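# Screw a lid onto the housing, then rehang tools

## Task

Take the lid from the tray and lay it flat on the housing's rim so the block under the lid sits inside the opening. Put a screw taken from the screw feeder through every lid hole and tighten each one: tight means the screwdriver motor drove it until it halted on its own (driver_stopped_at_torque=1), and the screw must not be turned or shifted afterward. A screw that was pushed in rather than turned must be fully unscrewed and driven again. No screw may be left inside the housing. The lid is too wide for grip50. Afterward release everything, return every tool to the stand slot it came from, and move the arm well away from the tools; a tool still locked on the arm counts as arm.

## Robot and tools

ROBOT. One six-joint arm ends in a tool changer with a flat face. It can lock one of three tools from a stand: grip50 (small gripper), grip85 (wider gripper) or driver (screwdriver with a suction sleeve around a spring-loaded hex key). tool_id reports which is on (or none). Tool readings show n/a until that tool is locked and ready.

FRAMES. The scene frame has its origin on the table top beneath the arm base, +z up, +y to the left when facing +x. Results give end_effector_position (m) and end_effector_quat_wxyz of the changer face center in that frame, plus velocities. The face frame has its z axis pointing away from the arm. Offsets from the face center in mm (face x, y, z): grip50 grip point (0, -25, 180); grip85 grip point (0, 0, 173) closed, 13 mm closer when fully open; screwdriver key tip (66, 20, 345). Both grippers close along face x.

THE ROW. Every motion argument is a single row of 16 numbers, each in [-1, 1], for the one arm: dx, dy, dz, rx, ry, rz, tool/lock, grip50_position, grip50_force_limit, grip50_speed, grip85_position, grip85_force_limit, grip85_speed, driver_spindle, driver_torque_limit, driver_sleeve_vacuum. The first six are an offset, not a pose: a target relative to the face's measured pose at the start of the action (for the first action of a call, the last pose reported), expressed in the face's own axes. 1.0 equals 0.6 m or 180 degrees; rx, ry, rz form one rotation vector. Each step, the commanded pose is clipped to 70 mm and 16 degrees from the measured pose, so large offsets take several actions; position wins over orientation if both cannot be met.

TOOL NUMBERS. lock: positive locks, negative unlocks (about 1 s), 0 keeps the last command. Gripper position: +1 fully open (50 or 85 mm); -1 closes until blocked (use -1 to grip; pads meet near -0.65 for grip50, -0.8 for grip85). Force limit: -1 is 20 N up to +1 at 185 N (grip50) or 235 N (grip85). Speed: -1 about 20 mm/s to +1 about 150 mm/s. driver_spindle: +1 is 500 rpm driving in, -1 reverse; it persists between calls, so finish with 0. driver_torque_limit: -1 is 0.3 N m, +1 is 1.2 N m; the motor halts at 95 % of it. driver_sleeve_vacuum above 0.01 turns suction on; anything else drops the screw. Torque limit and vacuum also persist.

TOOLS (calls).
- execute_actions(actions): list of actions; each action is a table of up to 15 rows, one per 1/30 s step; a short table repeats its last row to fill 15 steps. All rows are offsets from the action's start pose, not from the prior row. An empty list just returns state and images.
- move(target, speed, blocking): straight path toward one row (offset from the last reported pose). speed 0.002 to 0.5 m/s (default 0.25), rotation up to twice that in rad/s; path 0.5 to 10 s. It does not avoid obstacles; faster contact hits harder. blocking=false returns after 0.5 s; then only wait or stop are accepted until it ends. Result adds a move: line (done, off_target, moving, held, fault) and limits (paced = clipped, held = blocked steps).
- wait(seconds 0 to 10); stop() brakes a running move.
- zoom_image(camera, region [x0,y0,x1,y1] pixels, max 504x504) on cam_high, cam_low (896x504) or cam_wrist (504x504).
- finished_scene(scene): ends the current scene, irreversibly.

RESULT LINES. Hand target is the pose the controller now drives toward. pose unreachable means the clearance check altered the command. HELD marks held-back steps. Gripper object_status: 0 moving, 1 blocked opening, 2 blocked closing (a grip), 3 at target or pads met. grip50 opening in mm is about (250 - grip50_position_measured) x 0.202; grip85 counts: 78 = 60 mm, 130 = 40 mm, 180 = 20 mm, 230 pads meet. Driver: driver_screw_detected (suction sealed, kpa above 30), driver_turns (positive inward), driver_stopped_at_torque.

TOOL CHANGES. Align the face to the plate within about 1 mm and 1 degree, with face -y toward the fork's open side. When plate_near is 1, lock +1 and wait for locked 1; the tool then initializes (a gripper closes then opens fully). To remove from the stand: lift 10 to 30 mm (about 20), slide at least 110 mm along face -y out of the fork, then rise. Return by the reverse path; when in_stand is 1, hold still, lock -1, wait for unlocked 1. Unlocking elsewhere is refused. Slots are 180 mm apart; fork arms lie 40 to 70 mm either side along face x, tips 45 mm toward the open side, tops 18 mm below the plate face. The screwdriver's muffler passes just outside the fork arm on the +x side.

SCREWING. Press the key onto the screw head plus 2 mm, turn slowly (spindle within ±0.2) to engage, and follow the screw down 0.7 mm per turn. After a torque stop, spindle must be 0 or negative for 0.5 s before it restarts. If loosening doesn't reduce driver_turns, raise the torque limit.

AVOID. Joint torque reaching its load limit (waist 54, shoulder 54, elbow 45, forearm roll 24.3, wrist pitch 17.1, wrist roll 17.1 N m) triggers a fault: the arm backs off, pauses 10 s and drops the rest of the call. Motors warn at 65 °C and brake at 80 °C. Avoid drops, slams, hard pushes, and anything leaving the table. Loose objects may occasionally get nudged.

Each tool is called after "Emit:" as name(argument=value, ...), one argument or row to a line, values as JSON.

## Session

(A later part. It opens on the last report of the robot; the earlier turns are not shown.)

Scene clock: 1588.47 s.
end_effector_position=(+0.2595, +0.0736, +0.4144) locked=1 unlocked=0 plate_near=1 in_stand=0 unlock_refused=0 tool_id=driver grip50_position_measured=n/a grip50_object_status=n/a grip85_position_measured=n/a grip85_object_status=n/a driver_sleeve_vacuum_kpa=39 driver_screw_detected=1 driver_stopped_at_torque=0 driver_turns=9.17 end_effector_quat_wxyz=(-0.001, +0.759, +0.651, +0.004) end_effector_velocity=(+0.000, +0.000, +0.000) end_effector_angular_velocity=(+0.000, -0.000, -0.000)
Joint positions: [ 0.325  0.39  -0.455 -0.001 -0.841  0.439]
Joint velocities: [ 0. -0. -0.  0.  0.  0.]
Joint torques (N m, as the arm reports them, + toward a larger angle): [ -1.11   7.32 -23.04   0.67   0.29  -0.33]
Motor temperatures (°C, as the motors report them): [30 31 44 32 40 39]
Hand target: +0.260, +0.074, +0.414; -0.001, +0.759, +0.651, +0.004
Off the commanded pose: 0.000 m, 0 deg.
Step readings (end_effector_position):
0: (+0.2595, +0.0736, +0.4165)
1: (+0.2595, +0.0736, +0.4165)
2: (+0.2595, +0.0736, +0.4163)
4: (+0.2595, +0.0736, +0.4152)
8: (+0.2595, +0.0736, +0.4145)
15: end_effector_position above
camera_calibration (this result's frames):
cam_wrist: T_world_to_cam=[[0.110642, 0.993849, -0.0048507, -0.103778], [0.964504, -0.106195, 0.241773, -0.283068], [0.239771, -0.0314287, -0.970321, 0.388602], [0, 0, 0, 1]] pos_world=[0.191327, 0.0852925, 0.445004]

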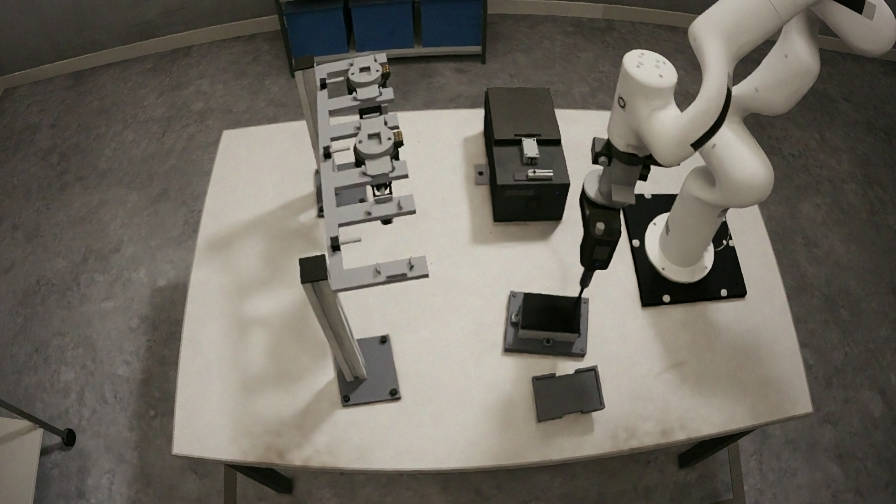

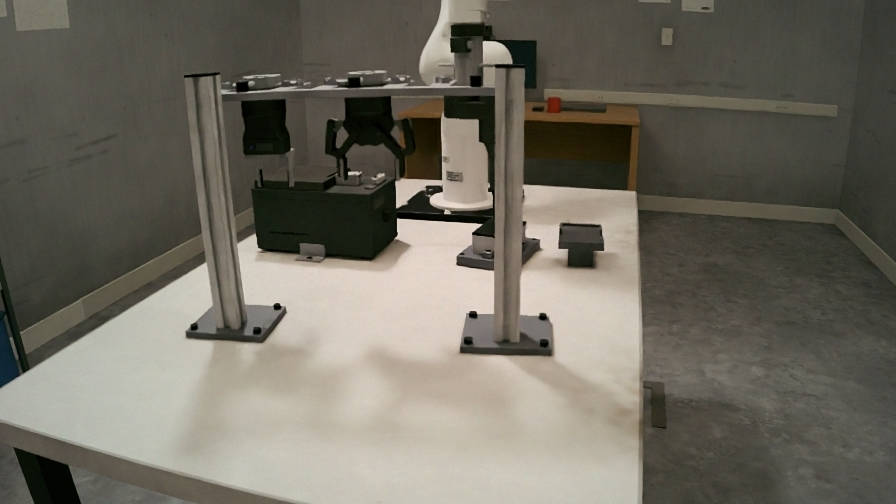

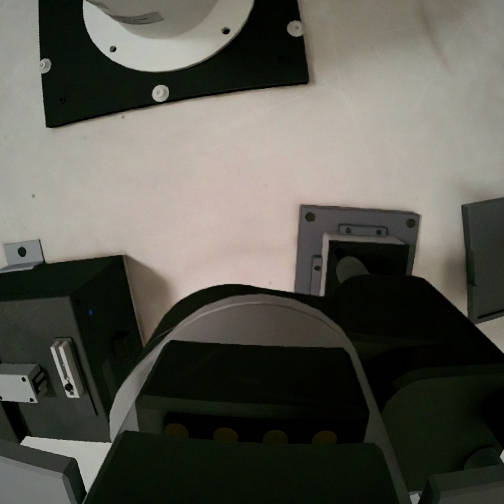

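Emit:
execute_actions(
  actions=[
    [[0,0,0.001,0,0,0,0,0,0,0,0,0,0,0.15,0,1]],
    [[0,0,0.001,0,0,0,0,0,0,0,0,0,0,0.2,0,1]],
    [[0,0,0.001,0,0,0,0,0,0,0,0,0,0,0.2,0,1]],
    [[0,0,0.001,0,0,0,0,0,0,0,0,0,0,0.2,0,1]],
    [[0,0,0.001,0,0,0,0,0,0,0,0,0,0,0.2,0,1]],
    [[0,0,0.001,0,0,0,0,0,0,0,0,0,0,0.2,0,1]],
    [[0,0,0.001,0,0,0,0,0,0,0,0,0,0,0.2,0,1]],
    [[0,0,0.001,0,0,0,0,0,0,0,0,0,0,0.2,0,1]],
    [[0,0,0.001,0,0,0,0,0,0,0,0,0,0,0.2,0,1]],
    [[0,0,0,0,0,0,0,0,0,0,0,0,0,0,0,1]],
  ],
)

Scene clock: 1604.03 s.
end_effector_position=(+0.2595, +0.0736, +0.4090) locked=1 unlocked=0 plate_near=1 in_stand=0 unlock_refused=0 tool_id=driver grip50_position_measured=n/a grip50_object_status=n/a grip85_position_measured=n/a grip85_object_status=n/a driver_sleeve_vacuum_kpa=40 driver_screw_detected=1 driver_stopped_at_torque=1 driver_turns=15.66 end_effector_quat_wxyz=(-0.001, +0.759, +0.651, +0.004) end_effector_velocity=(-0.000, -0.000, -0.000) end_effector_angular_velocity=(-0.000, +0.002, -0.001)
Joint positions: [ 0.325  0.382 -0.447 -0.001 -0.825  0.439]
Joint velocities: [-0.001 -0.     0.     0.    -0.001 -0.   ]
Joint torques (N m, as the arm reports them, + toward a larger angle): [ -1.65   6.45 -23.5    0.81   0.37  -0.38]
Motor temperatures (°C, as the motors report them): [30 31 43 32 40 39]
Hand target: +0.260, +0.074, +0.409; -0.001, +0.759, +0.651, +0.004
Off the commanded pose: 0.000 m, 0 deg.
Step readings (end_effector_position; steps 1 to 15: 1st action; 16 to 30: 2nd action; 31 to 45: 3rd action; 46 to 60: 4th action; 61 to 75: 5th action; 76 to 90: 6th action; 91 to 105: 7th action; 106 to 120: 8th action; 121 to 135: 9th action; 136 to 150: 10th action):
0: (+0.2595, +0.0736, +0.4144)
1: (+0.2595, +0.0736, +0.4144)
2: (+0.2595, +0.0736, +0.4143)
4: (+0.2595, +0.0736, +0.4141)
8: (+0.2595, +0.0736, +0.4139)
15: (+0.2595, +0.0736, +0.4138)
16: (+0.2595, +0.0736, +0.4138)
17: (+0.2595, +0.0736, +0.4138)
19: (+0.2595, +0.0736, +0.4135)
23: (+0.2595, +0.0736, +0.4133)
30: (+0.2595, +0.0736, +0.4132)
31: (+0.2595, +0.0736, +0.4132)
32: (+0.2595, +0.0736, +0.4132)
34: (+0.2595, +0.0736, +0.4129)
38: (+0.2595, +0.0736, +0.4127)
45: (+0.2595, +0.0736, +0.4126)
46: (+0.2595, +0.0736, +0.4126)
47: (+0.2595, +0.0736, +0.4126)
49: (+0.2595, +0.0736, +0.4123)
53: (+0.2595, +0.0736, +0.4121)
60: (+0.2595, +0.0736, +0.4120)
61: (+0.2595, +0.0736, +0.4120)
62: (+0.2595, +0.0736, +0.4120)
64: (+0.2595, +0.0736, +0.4117)
68: (+0.2595, +0.0736, +0.4115)
75: (+0.2595, +0.0736, +0.4114)
76: (+0.2595, +0.0736, +0.4114)
77: (+0.2595, +0.0736, +0.4114)
79: (+0.2595, +0.0736, +0.4111)
83: (+0.2595, +0.0736, +0.4109)
90: (+0.2595, +0.0736, +0.4108)
91: (+0.2595, +0.0736, +0.4108)
92: (+0.2595, +0.0736, +0.4108)
94: (+0.2595, +0.0736, +0.4105)
98: (+0.2595, +0.0736, +0.4103)
105: (+0.2595, +0.0736, +0.4102)
106: (+0.2595, +0.0736, +0.4102)
107: (+0.2595, +0.0736, +0.4102)
109: (+0.2595, +0.0736, +0.4099)
113: (+0.2595, +0.0736, +0.4097)
120: (+0.2595, +0.0736, +0.4096)
121: (+0.2595, +0.0736, +0.4096)
122: (+0.2595, +0.0737, +0.4096)
124: (+0.2595, +0.0737, +0.4093)
128: (+0.2595, +0.0736, +0.4091)
135: (+0.2595, +0.0736, +0.4090)
136: (+0.2595, +0.0736, +0.4090)
137: (+0.2595, +0.0736, +0.4090)
139: (+0.2595, +0.0736, +0.4090)
143: (+0.2595, +0.0736, +0.4090)
150: end_effector_position above
camera_calibration (this result's frames):
cam_wrist: T_world_to_cam=[[0.110722, 0.993839, -0.00487648, -0.103835], [0.964504, -0.106268, 0.241741, -0.281759], [0.239733, -0.0314694, -0.970329, 0.383381], [0, 0, 0, 1]] pos_world=[0.191345, 0.0853186, 0.439612]

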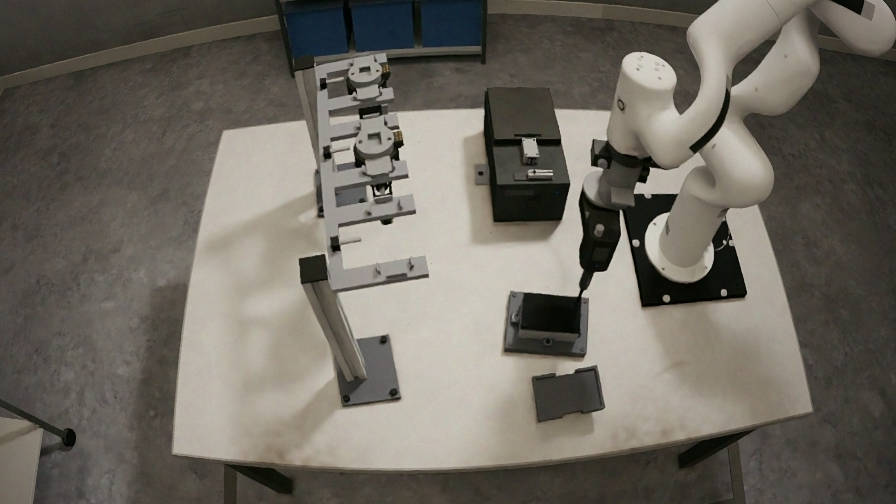

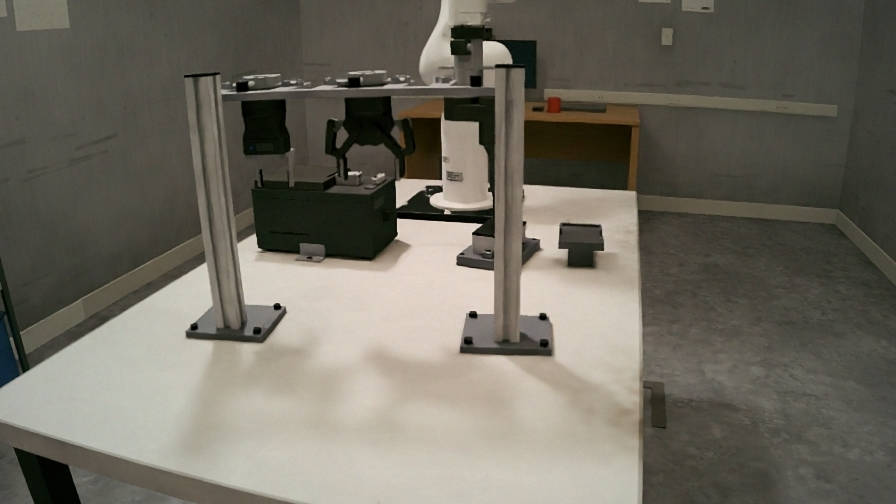

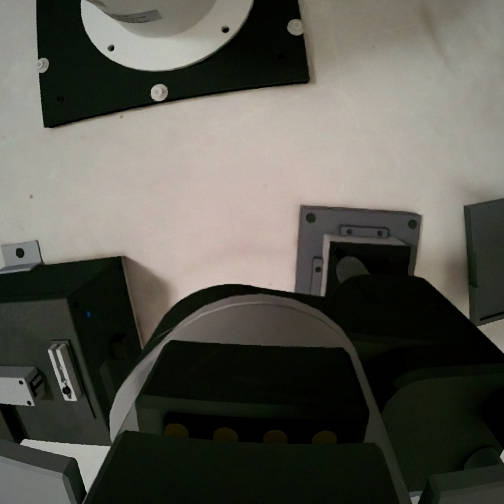

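Emit:
execute_actions(
  actions=[
    [[0,0,0,0,0,0,0,0,0,0,0,0,0,0,0,-1]],
    [[0,0,-0.01,0,0,0,0,0,0,0,0,0,0,0,0,-1]],
    [[0,0,-0.075,0,0,0,0,0,0,0,0,0,0,0,0,-1]],
  ],
)

Scene clock: 1629.53 s.
end_effector_position=(+0.2591, +0.0733, +0.4594) locked=1 unlocked=0 plate_near=1 in_stand=0 unlock_refused=0 tool_id=driver grip50_position_measured=n/a grip50_object_status=n/a grip85_position_measured=n/a grip85_object_status=n/a driver_sleeve_vacuum_kpa=0 driver_screw_detected=0 driver_stopped_at_torque=1 driver_turns=15.66 end_effector_quat_wxyz=(-0.001, +0.759, +0.651, +0.004) end_effector_velocity=(+0.001, +0.000, +0.003) end_effector_angular_velocity=(+0.001, -0.005, -0.001)
Joint positions: [ 0.325  0.441 -0.528 -0.001 -0.966  0.439]
Joint velocities: [-0.001  0.001 -0.006 -0.    -0.001  0.   ]
Joint torques (N m, as the arm reports them, + toward a larger angle): [ -2.09   6.31 -26.18   0.69   0.88  -0.33]
Motor temperatures (°C, as the motors report them): [30 30 43 32 40 39]
Hand target: +0.259, +0.073, +0.460; -0.001, +0.759, +0.651, +0.004
Off the commanded pose: 0.001 m, 0 deg.
Step readings (end_effector_position; steps 1 to 15: 1st action; 16 to 30: 2nd action; 31 to 45: 3rd action):
0: (+0.2595, +0.0736, +0.4090)
1: (+0.2595, +0.0736, +0.4090)
2: (+0.2595, +0.0736, +0.4090)
4: (+0.2595, +0.0736, +0.4090)
8: (+0.2595, +0.0736, +0.4090)
15: (+0.2595, +0.0736, +0.4090)
16: (+0.2595, +0.0736, +0.4091)
17: (+0.2595, +0.0736, +0.4096)
19: (+0.2595, +0.0736, +0.4126)
23: (+0.2594, +0.0736, +0.4146)
30: (+0.2595, +0.0736, +0.4149)
31: (+0.2595, +0.0736, +0.4150)
32: (+0.2595, +0.0736, +0.4159)
34: (+0.2586, +0.0733, +0.4293)
38: (+0.2606, +0.0738, +0.4576)
45: end_effector_position above
camera_calibration (this result's frames):
cam_wrist: T_world_to_cam=[[0.110492, 0.993863, -0.0052623, -0.103001], [0.964835, -0.105991, 0.240539, -0.29307], [0.238505, -0.0316548, -0.970625, 0.432854], [0, 0, 0, 1]] pos_world=[0.190907, 0.085008, 0.490092]

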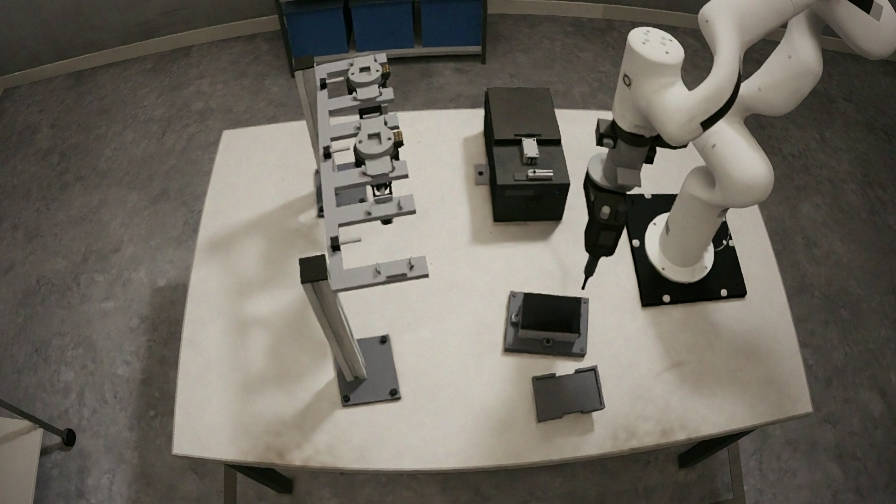

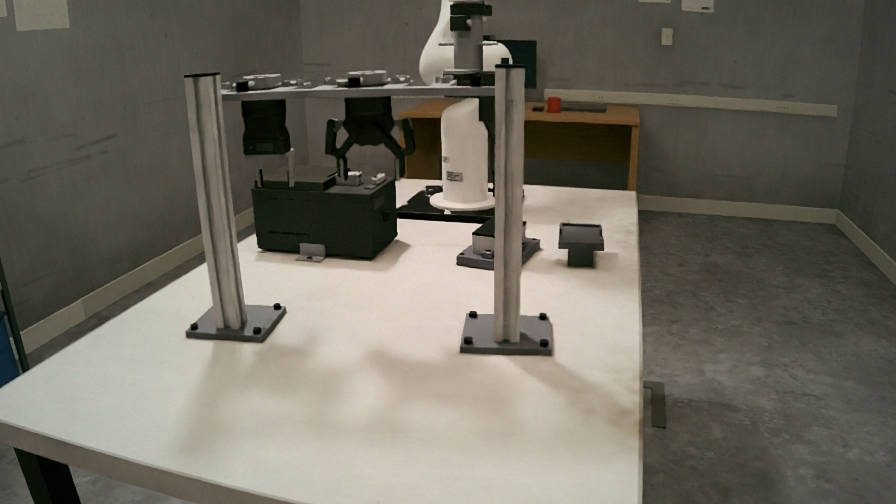

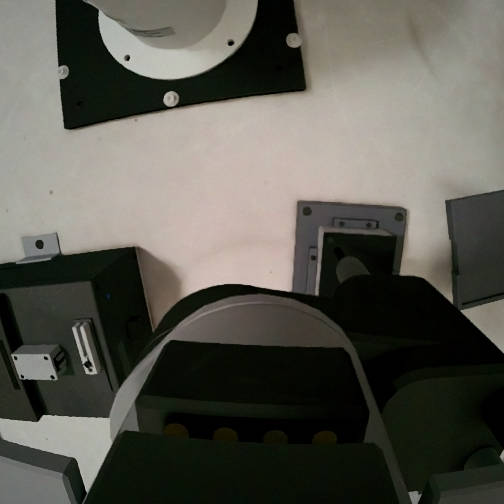

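Emit:
move(
  target=[0.2027,0.3732,0.0457,0,0,-0.0972,0,0,0,0,0,0,0,0,0,-1],
  speed=0.2,
)

Scene clock: 1638.67 s.
end_effector_position=(+0.4989, +0.1589, +0.4333) locked=1 unlocked=0 plate_near=1 in_stand=0 unlock_refused=0 tool_id=driver grip50_position_measured=n/a grip50_object_status=n/a grip85_position_measured=n/a grip85_object_status=n/a driver_sleeve_vacuum_kpa=0 driver_screw_detected=0 driver_stopped_at_torque=1 driver_turns=15.66 end_effector_quat_wxyz=(-0.001, +0.652, +0.759, +0.003) end_effector_velocity=(+0.002, +0.000, -0.000) end_effector_angular_velocity=(+0.001, -0.001, +0.000)
Joint positions: [ 0.353 -0.272 -1.125 -0.001 -0.85   0.162]
Joint velocities: [-0.    -0.004 -0.004  0.     0.001 -0.001]
Joint torques (N m, as the arm reports them, + toward a larger angle): [ -1.84  50.53 -25.65   0.37   0.58  -0.23]
Motor temperatures (°C, as the motors report them): [30 31 43 32 40 39]
Hand target: +0.499, +0.159, +0.433; -0.001, +0.652, +0.759, +0.004
Off the commanded pose: 0.001 m, 0 deg.
move: done
camera_calibration (this result's frames):
cam_wrist: T_world_to_cam=[[-0.193196, 0.981137, -0.00672264, -0.0604925], [0.95172, 0.18906, 0.241836, -0.550008], [0.238545, 0.0403236, -0.970294, 0.34141], [0, 0, 0, 1]] pos_world=[0.430325, 0.149569, 0.463873]

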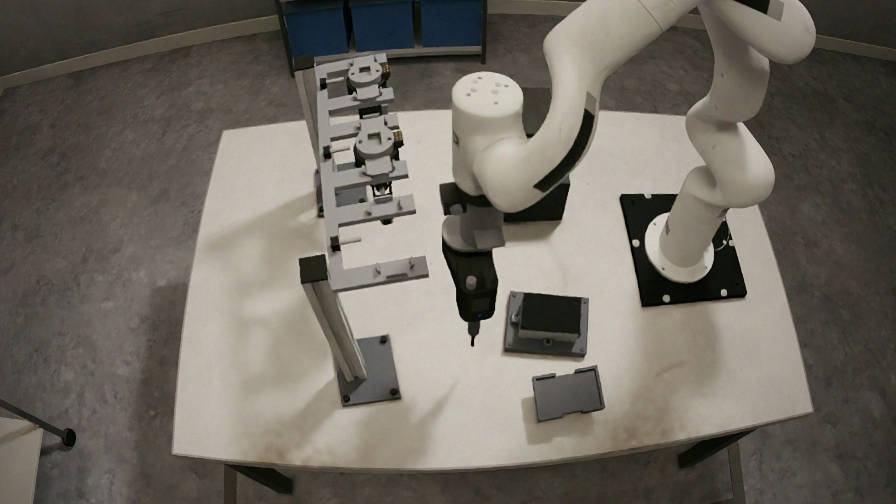

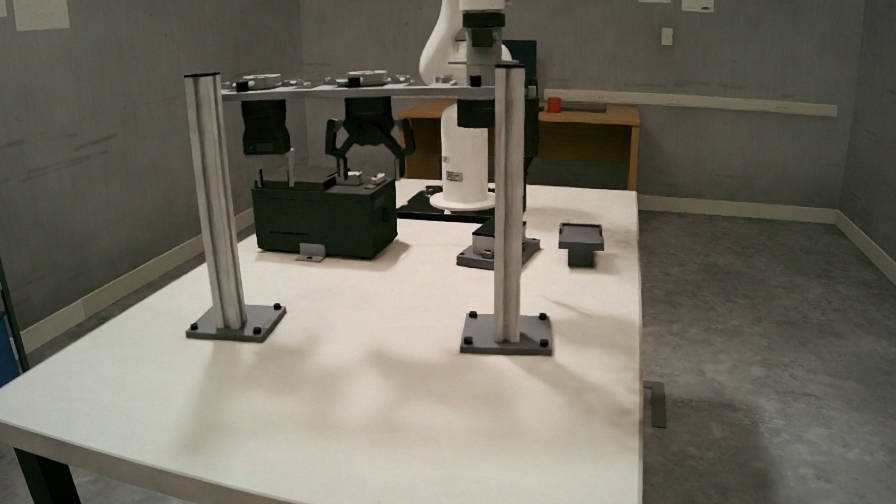

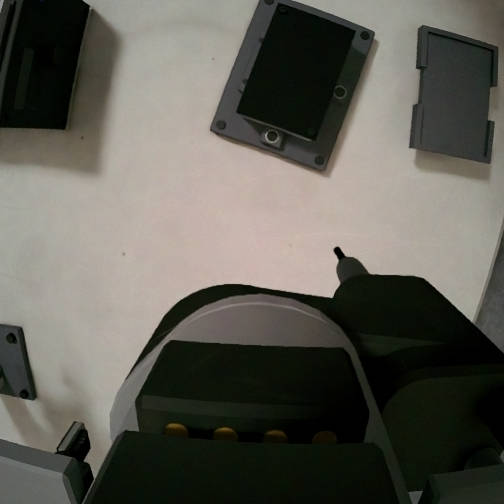

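Emit:
move(
  target=[0.0004,0.2253,0.002,0,0,0,0,0,0,0,0,0,0,0,0,-1],
  speed=0.05,
)

Scene clock: 1649.57 s.
end_effector_position=(+0.6324, +0.1793, +0.4326) locked=1 unlocked=0 plate_near=1 in_stand=0 unlock_refused=0 tool_id=driver grip50_position_measured=n/a grip50_object_status=n/a grip85_position_measured=n/a grip85_object_status=n/a driver_sleeve_vacuum_kpa=0 driver_screw_detected=0 driver_stopped_at_torque=1 driver_turns=15.66 end_effector_quat_wxyz=(-0.001, +0.651, +0.759, +0.003) end_effector_velocity=(+0.001, +0.001, +0.001) end_effector_angular_velocity=(-0.000, +0.001, +0.001)
Joint positions: [ 0.32  -0.602 -1.579 -0.001 -0.975  0.129]
Joint velocities: [ 0.001 -0.002 -0.005 -0.    -0.004 -0.001]
Joint torques (N m, as the arm reports them, + toward a larger angle): [ -1.89  70.88 -26.38   0.88   0.6   -0.2 ]
Motor temperatures (°C, as the motors report them): [30 31 43 32 40 39]
Hand target: +0.633, +0.179, +0.433; -0.001, +0.651, +0.759, +0.003
Off the commanded pose: 0.000 m, 0 deg.
move: done
camera_calibration (this result's frames):
cam_wrist: T_world_to_cam=[[-0.193387, 0.9811, -0.00665297, -0.0546717], [0.951722, 0.189236, 0.241692, -0.680714], [0.238383, 0.0404084, -0.97033, 0.308149], [0, 0, 0, 1]] pos_world=[0.56382, 0.170002, 0.463166]

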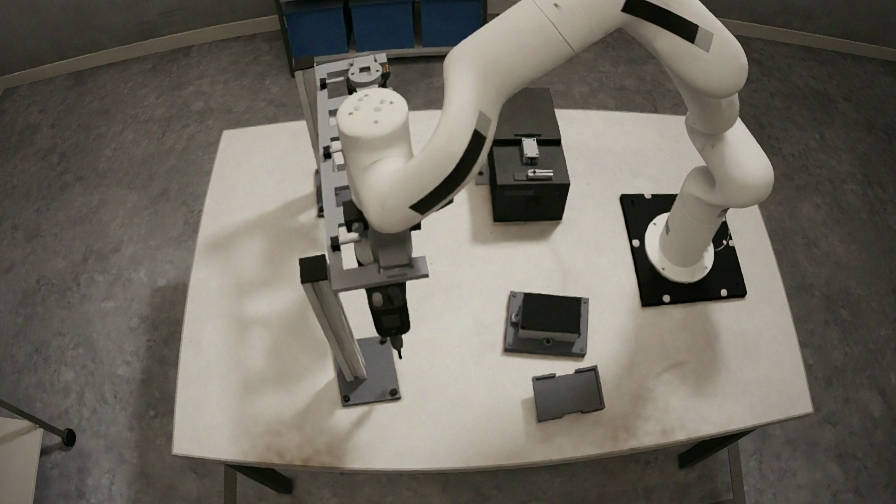

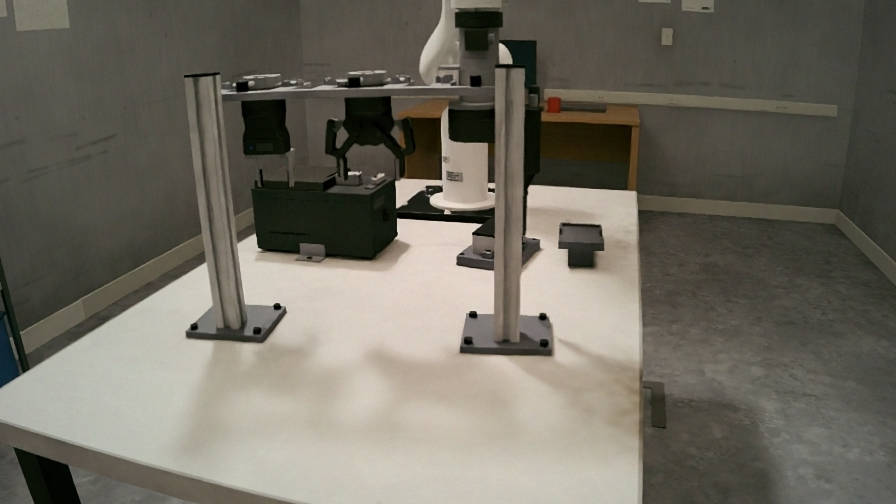

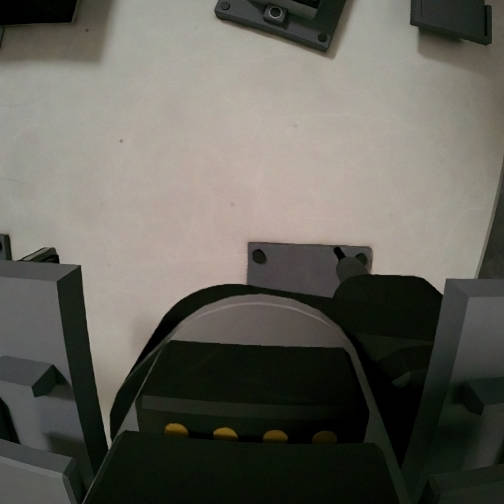

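Emit:
execute_actions(
  actions=[
    [[0.0006,0,0.017,0,0,0,0,0,0,0,0,0,0,0,0,-1]],
    [[0,0,0.01,0,0,0,0,0,0,0,0,0,0,0,0,-1]],
    [[0,0,0.003,0,0,0,0,0,0,0,0,0,0,0,0,-1]],
  ],
)

Scene clock: 1658.73 s.
end_effector_position=(+0.6324, +0.1798, +0.4149) locked=1 unlocked=0 plate_near=1 in_stand=1 unlock_refused=0 tool_id=driver grip50_position_measured=n/a grip50_object_status=n/a grip85_position_measured=n/a grip85_object_status=n/a driver_sleeve_vacuum_kpa=0 driver_screw_detected=0 driver_stopped_at_torque=1 driver_turns=15.66 end_effector_quat_wxyz=(-0.001, +0.652, +0.759, +0.004) end_effector_velocity=(+0.000, -0.001, -0.000) end_effector_angular_velocity=(-0.001, +0.000, -0.002)
Joint positions: [ 0.32  -0.615 -1.558 -0.001 -0.94   0.129]
Joint velocities: [-0.002 -0.     0.    -0.001  0.     0.   ]
Joint torques (N m, as the arm reports them, + toward a larger angle): [ -0.87  71.01 -25.74   0.95   0.55  -0.25]
Motor temperatures (°C, as the motors report them): [30 31 43 32 40 39]
Hand target: +0.632, +0.180, +0.415; -0.001, +0.652, +0.759, +0.004
Off the commanded pose: 0.000 m, 0 deg.
Step readings (end_effector_position; steps 1 to 15: 1st action; 16 to 30: 2nd action; 31 to 45: 3rd action):
0: (+0.6325, +0.1793, +0.4326)
1: (+0.6325, +0.1793, +0.4326)
2: (+0.6326, +0.1794, +0.4318)
4: (+0.6326, +0.1796, +0.4272)
8: (+0.6320, +0.1796, +0.4221)
15: (+0.6324, +0.1797, +0.4226)
16: (+0.6324, +0.1797, +0.4225)
17: (+0.6324, +0.1797, +0.4220)
19: (+0.6325, +0.1798, +0.4192)
23: (+0.6322, +0.1797, +0.4164)
30: (+0.6324, +0.1798, +0.4166)
31: (+0.6324, +0.1798, +0.4166)
32: (+0.6324, +0.1798, +0.4164)
34: (+0.6325, +0.1798, +0.4156)
38: (+0.6324, +0.1798, +0.4148)
45: end_effector_position above
camera_calibration (this result's frames):
cam_wrist: T_world_to_cam=[[-0.193324, 0.981113, -0.00663722, -0.0552659], [0.951623, 0.189151, 0.24215, -0.67669], [0.238832, 0.0404972, -0.970216, 0.290557], [0, 0, 0, 1]] pos_world=[0.563875, 0.170452, 0.445396]

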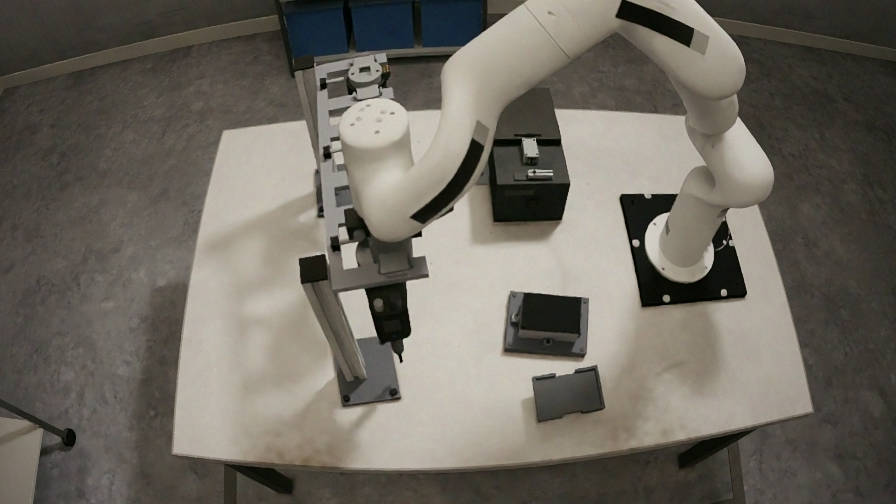

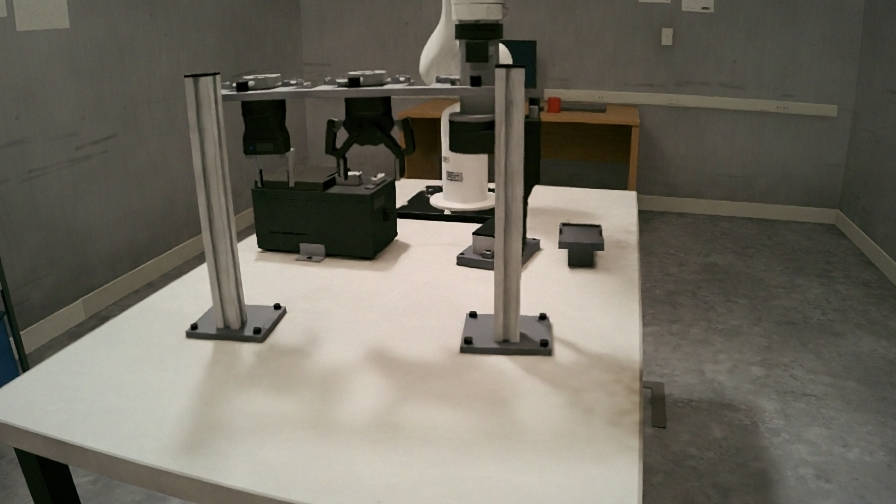

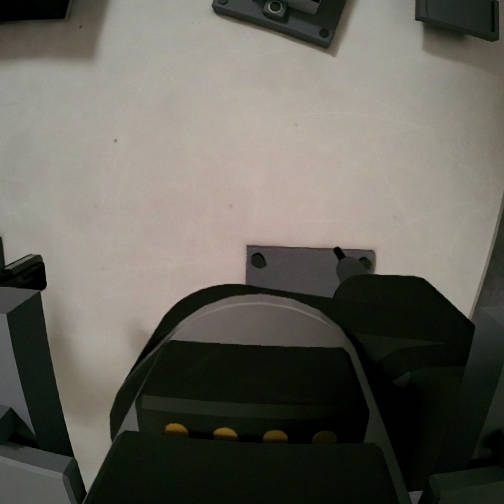

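Emit:
execute_actions(
  actions=[
    [[0,0,0.0025,0,0,0,0,0,0,0,0,0,0,0,0,-1]],
    [[0,0,0,0,0,0,-1,0,0,0,0,0,0,0,0,-1]],
    [[0,0,0,0,0,0,-1,0,0,0,0,0,0,0,0,-1]],
    [[0,0,0,0,0,0,-1,0,0,0,0,0,0,0,0,-1]],
  ],
)

Scene clock: 1666.40 s.
end_effector_position=(+0.6326, +0.1798, +0.4138) locked=0 unlocked=1 plate_near=0 in_stand=1 unlock_refused=0 tool_id=none grip50_position_measured=n/a grip50_object_status=n/a grip85_position_measured=n/a grip85_object_status=n/a driver_sleeve_vacuum_kpa=n/a driver_screw_detected=n/a driver_stopped_at_torque=n/a driver_turns=n/a end_effector_quat_wxyz=(-0.000, +0.652, +0.759, +0.004) end_effector_velocity=(-0.000, +0.000, +0.000) end_effector_angular_velocity=(-0.000, +0.001, +0.001)
Joint positions: [ 0.32  -0.616 -1.557 -0.001 -0.937  0.129]
Joint velocities: [ 0.001  0.     0.    -0.    -0.001 -0.   ]
Joint torques (N m, as the arm reports them, + toward a larger angle): [ -2.17  49.5  -17.1    0.37  -0.05  -0.29]
Motor temperatures (°C, as the motors report them): [30 31 43 32 40 39]
Hand target: +0.633, +0.180, +0.414; -0.000, +0.652, +0.759, +0.004
Off the commanded pose: 0.000 m, 0 deg.
Step readings (end_effector_position; steps 1 to 15: 1st action; 16 to 30: 2nd action; 31 to 45: 3rd action; 46 to 60: 4th action):
0: (+0.6324, +0.1798, +0.4148)
1: (+0.6324, +0.1798, +0.4148)
2: (+0.6325, +0.1798, +0.4147)
4: (+0.6325, +0.1798, +0.4140)
8: (+0.6324, +0.1798, +0.4133)
15: (+0.6324, +0.1798, +0.4134)
16: (+0.6322, +0.1797, +0.4126)
17: (+0.6320, +0.1796, +0.4121)
19: (+0.6320, +0.1796, +0.4122)
23: (+0.6323, +0.1797, +0.4127)
30: (+0.6325, +0.1798, +0.4135)
31: (+0.6325, +0.1798, +0.4135)
32: (+0.6325, +0.1798, +0.4136)
34: (+0.6326, +0.1798, +0.4137)
38: (+0.6328, +0.1799, +0.4146)
45: (+0.6326, +0.1798, +0.4138)
46: (+0.6326, +0.1798, +0.4138)
47: (+0.6325, +0.1798, +0.4137)
49: (+0.6326, +0.1798, +0.4138)
53: (+0.6326, +0.1798, +0.4139)
60: end_effector_position above
camera_calibration (this result's frames):
cam_wrist: T_world_to_cam=[[-0.193258, 0.981127, -0.00649972, -0.0553794], [0.951429, 0.189018, 0.243012, -0.676783], [0.239654, 0.0407799, -0.970001, 0.288854], [0, 0, 0, 1]] pos_world=[0.563984, 0.170479, 0.444296]

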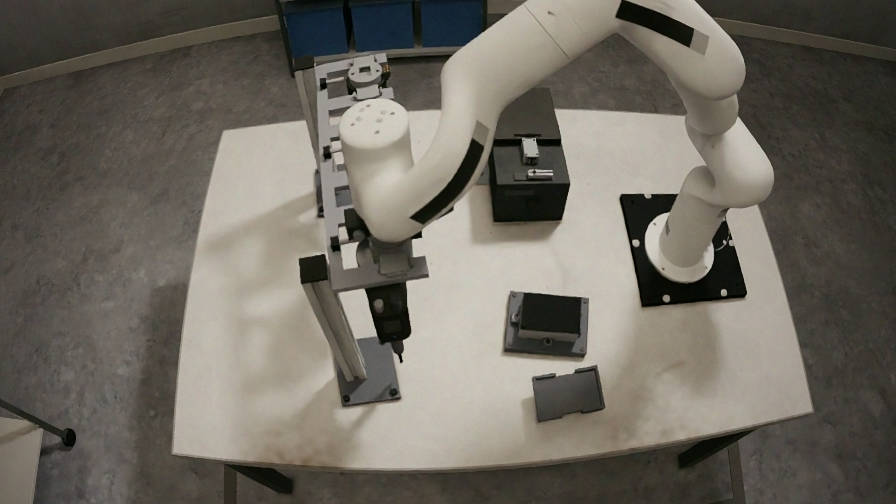

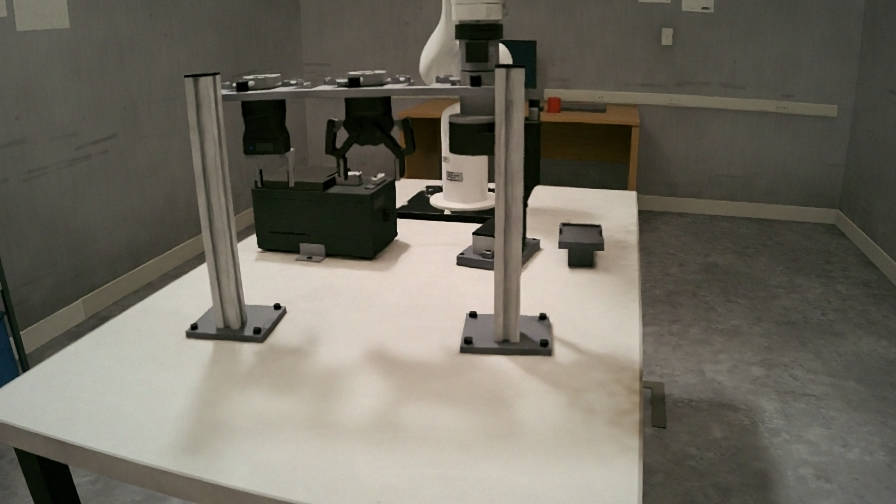

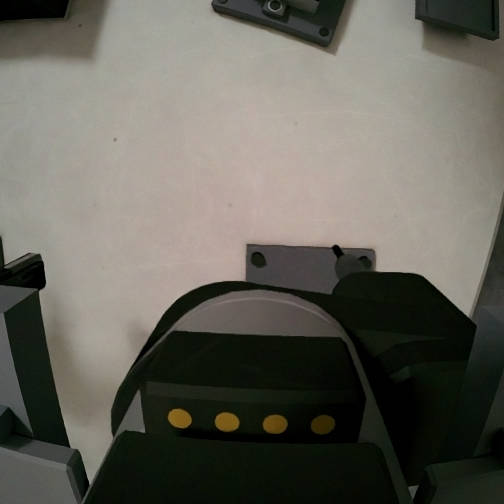

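Unlocked. Lift and retreat.

Emit:
move(
  target=[0,0,-0.135,0,0,0,0,0,0,0,0,0,0,0,0,0],
  speed=0.1,
)

Emit:
move(
  target=[0,-0.42,-0.03,0,0,0,0,0,0,0,0,0,0,0,0,0],
  speed=0.25,
)

Scene clock: 1672.53 s.
end_effector_position=(+0.6322, +0.1794, +0.4945) locked=0 unlocked=1 plate_near=0 in_stand=0 unlock_refused=0 tool_id=none grip50_position_measured=n/a grip50_object_status=n/a grip85_position_measured=n/a grip85_object_status=n/a driver_sleeve_vacuum_kpa=n/a driver_screw_detected=n/a driver_stopped_at_torque=n/a driver_turns=n/a end_effector_quat_wxyz=(-0.001, +0.651, +0.759, +0.004) end_effector_velocity=(-0.000, -0.000, +0.002) end_effector_angular_velocity=(+0.001, +0.000, -0.001)
Joint positions: [ 0.32  -0.569 -1.669 -0.001 -1.097  0.129]
Joint velocities: [-0.     0.001 -0.003  0.001 -0.004 -0.   ]
Joint torques (N m, as the arm reports them, + toward a larger angle): [ -1.97  46.67 -17.88   0.26  -0.04  -0.3 ]
Motor temperatures (°C, as the motors report them): [30 31 43 32 40 39]
Hand target: +0.632, +0.179, +0.495; -0.000, +0.651, +0.759, +0.004
Off the commanded pose: 0.000 m, 0 deg.
move: done
camera_calibration (this result's frames):
cam_wrist: T_world_to_cam=[[-0.193492, 0.981081, -0.00639784, -0.0544428], [0.95148, 0.189236, 0.242644, -0.69586], [0.239264, 0.0408622, -0.970094, 0.367514], [0, 0, 0, 1]] pos_world=[0.563629, 0.170077, 0.525021]

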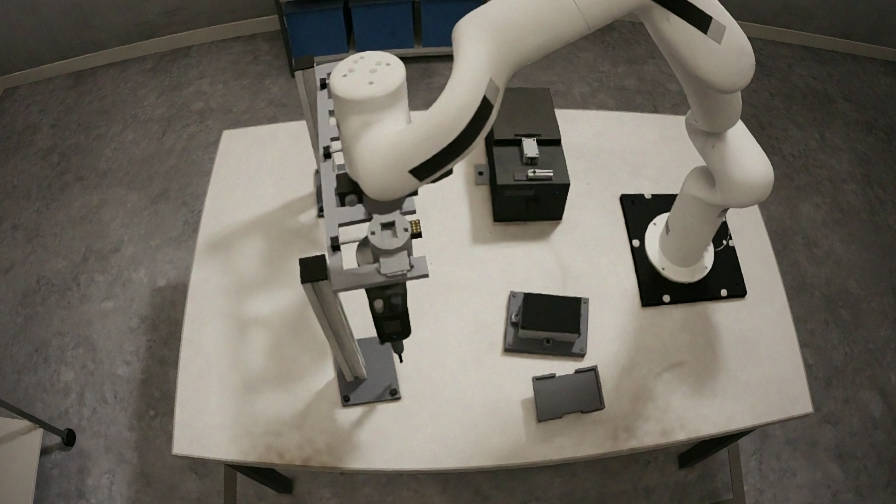

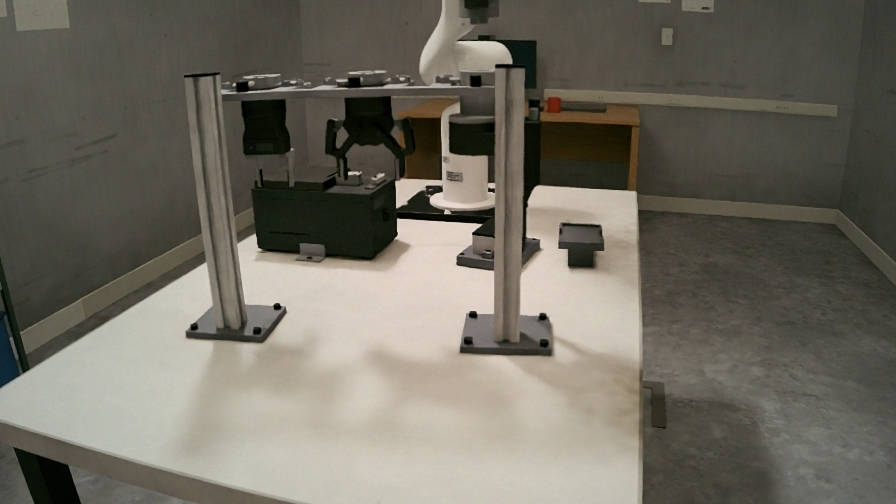

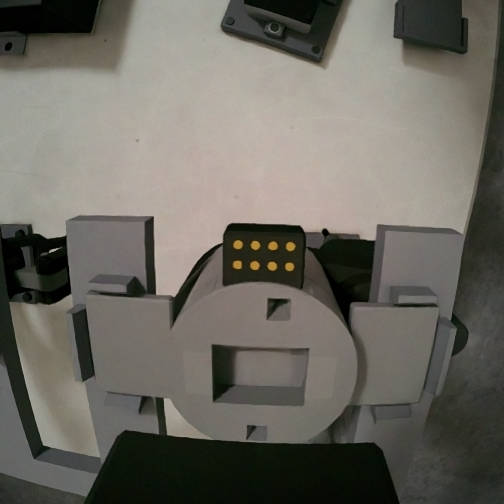

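Scene clock: 1674.07 s.
end_effector_position=(+0.3832, +0.1417, +0.5113) locked=0 unlocked=1 plate_near=0 in_stand=0 unlock_refused=0 tool_id=none grip50_position_measured=n/a grip50_object_status=n/a grip85_position_measured=n/a grip85_object_status=n/a driver_sleeve_vacuum_kpa=n/a driver_screw_detected=n/a driver_stopped_at_torque=n/a driver_turns=n/a end_effector_quat_wxyz=(-0.001, +0.652, +0.759, +0.004) end_effector_velocity=(-0.002, -0.000, +0.001) end_effector_angular_velocity=(-0.001, +0.000, +0.000)
Joint positions: [ 0.401  0.078 -0.926 -0.001 -1.001  0.21 ]
Joint velocities: [ 0.001  0.004  0.002 -0.001 -0.002  0.001]
Joint torques (N m, as the arm reports them, + toward a larger angle): [ -1.39  15.02 -17.87   0.54  -0.02  -0.28]
Motor temperatures (°C, as the motors report them): [30 31 43 32 40 39]
Hand target: +0.383, +0.142, +0.511; -0.001, +0.651, +0.759, +0.004
Off the commanded pose: 0.001 m, 0 deg.
move: done
camera_calibration (this result's frames):
cam_wrist: T_world_to_cam=[[-0.193299, 0.981119, -0.00639078, -0.0655939], [0.951574, 0.189057, 0.242414, -0.455766], [0.239046, 0.0407771, -0.970152, 0.445009], [0, 0, 0, 1]] pos_world=[0.314638, 0.132375, 0.541792]

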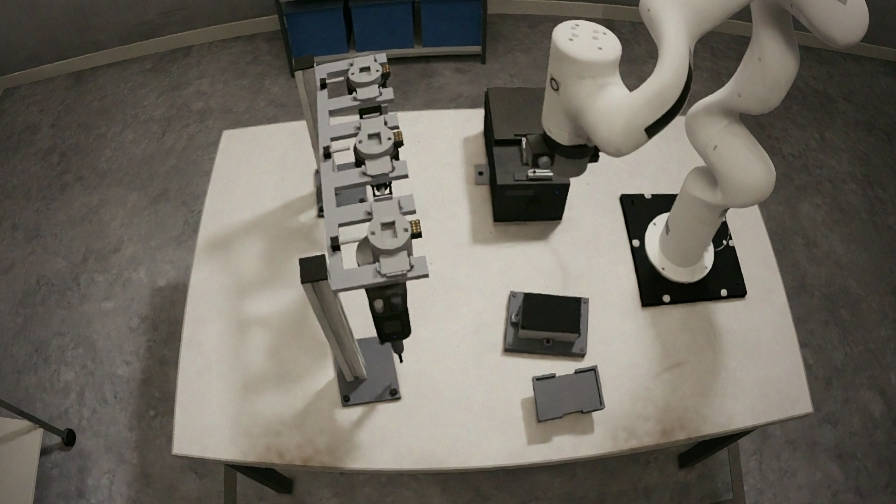

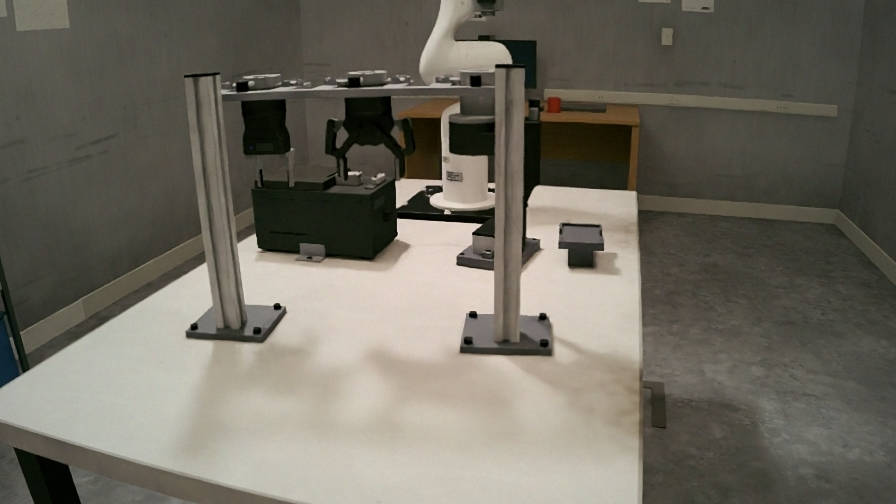

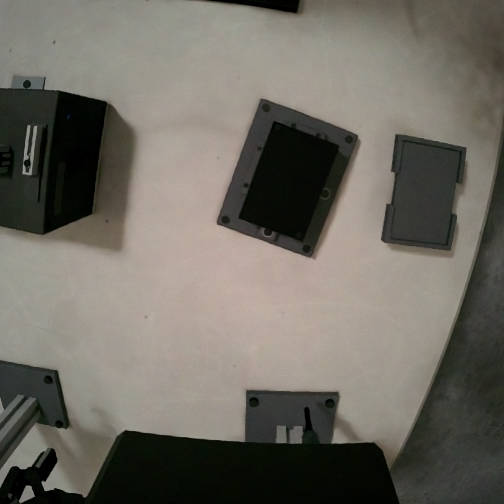

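Emit:
execute_actions(
  actions=[],
)

Scene clock: 1681.87 s.
end_effector_position=(+0.3830, +0.1417, +0.5114) locked=0 unlocked=1 plate_near=0 in_stand=0 unlock_refused=0 tool_id=none grip50_position_measured=n/a grip50_object_status=n/a grip85_position_measured=n/a grip85_object_status=n/a driver_sleeve_vacuum_kpa=n/a driver_screw_detected=n/a driver_stopped_at_torque=n/a driver_turns=n/a end_effector_quat_wxyz=(-0.001, +0.651, +0.759, +0.004) end_effector_velocity=(-0.000, -0.000, -0.001) end_effector_angular_velocity=(-0.001, +0.001, -0.000)
Joint positions: [ 0.401  0.079 -0.925 -0.001 -1.001  0.21 ]
Joint velocities: [-0.001 -0.     0.001 -0.     0.001 -0.   ]
Joint torques (N m, as the arm reports them, + toward a larger angle): [ -1.89  15.91 -17.81   0.21   0.05  -0.18]
Motor temperatures (°C, as the motors report them): [30 31 43 32 40 39]
Hand target: +0.383, +0.142, +0.511; -0.001, +0.651, +0.759, +0.004
Off the commanded pose: 0.001 m, 0 deg.
camera_calibration (this result's frames):
cam_wrist: T_world_to_cam=[[-0.193355, 0.981108, -0.00638031, -0.0655844], [0.951536, 0.189104, 0.242524, -0.4556], [0.239149, 0.0408221, -0.970124, 0.445151], [0, 0, 0, 1]] pos_world=[0.314381, 0.132329, 0.541927]

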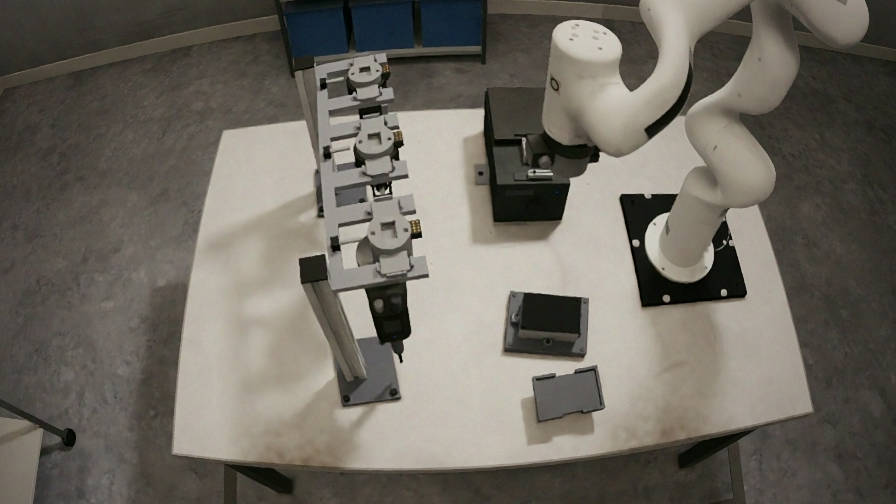

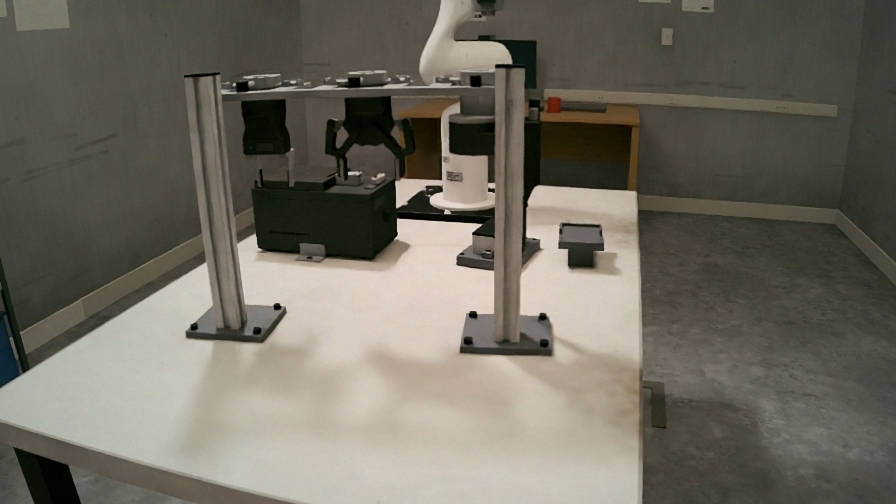

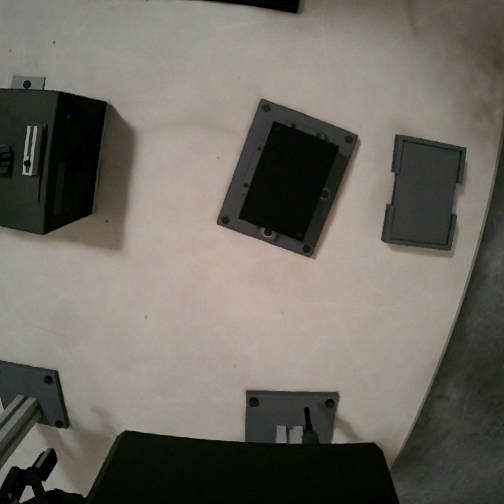

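Emit:
zoom_image(
  camera="cam_high",
  region=[470, 260, 640, 440],
)

Emit:
zoom_image(
  camera="cam_wrist",
  region=[200, 80, 480, 280],
)

Region (470, 260, 640, 440) of cam_high's 896x504 image, scaled by 2.800, with more detail than that image has.

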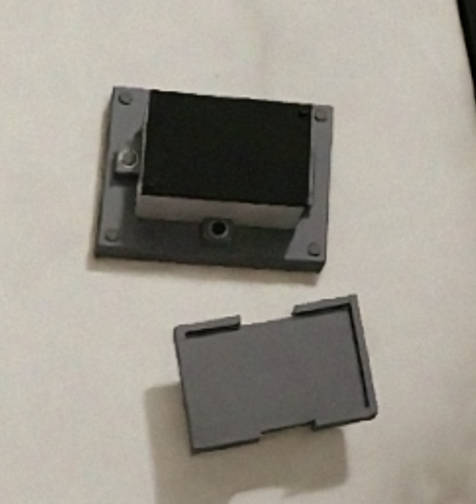

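Region (200, 80, 480, 280) of cam_wrist's 504x504 image, scaled by 1.800, with more detail than that image has; it fills the top 360 rows of this view, and the rest is white.

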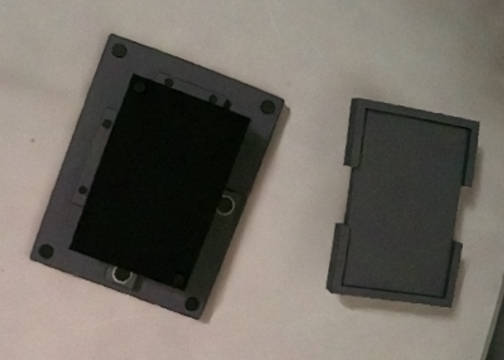

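Emit:
finished_scene(
  scene=2,
)

The scene is finished: the task was done.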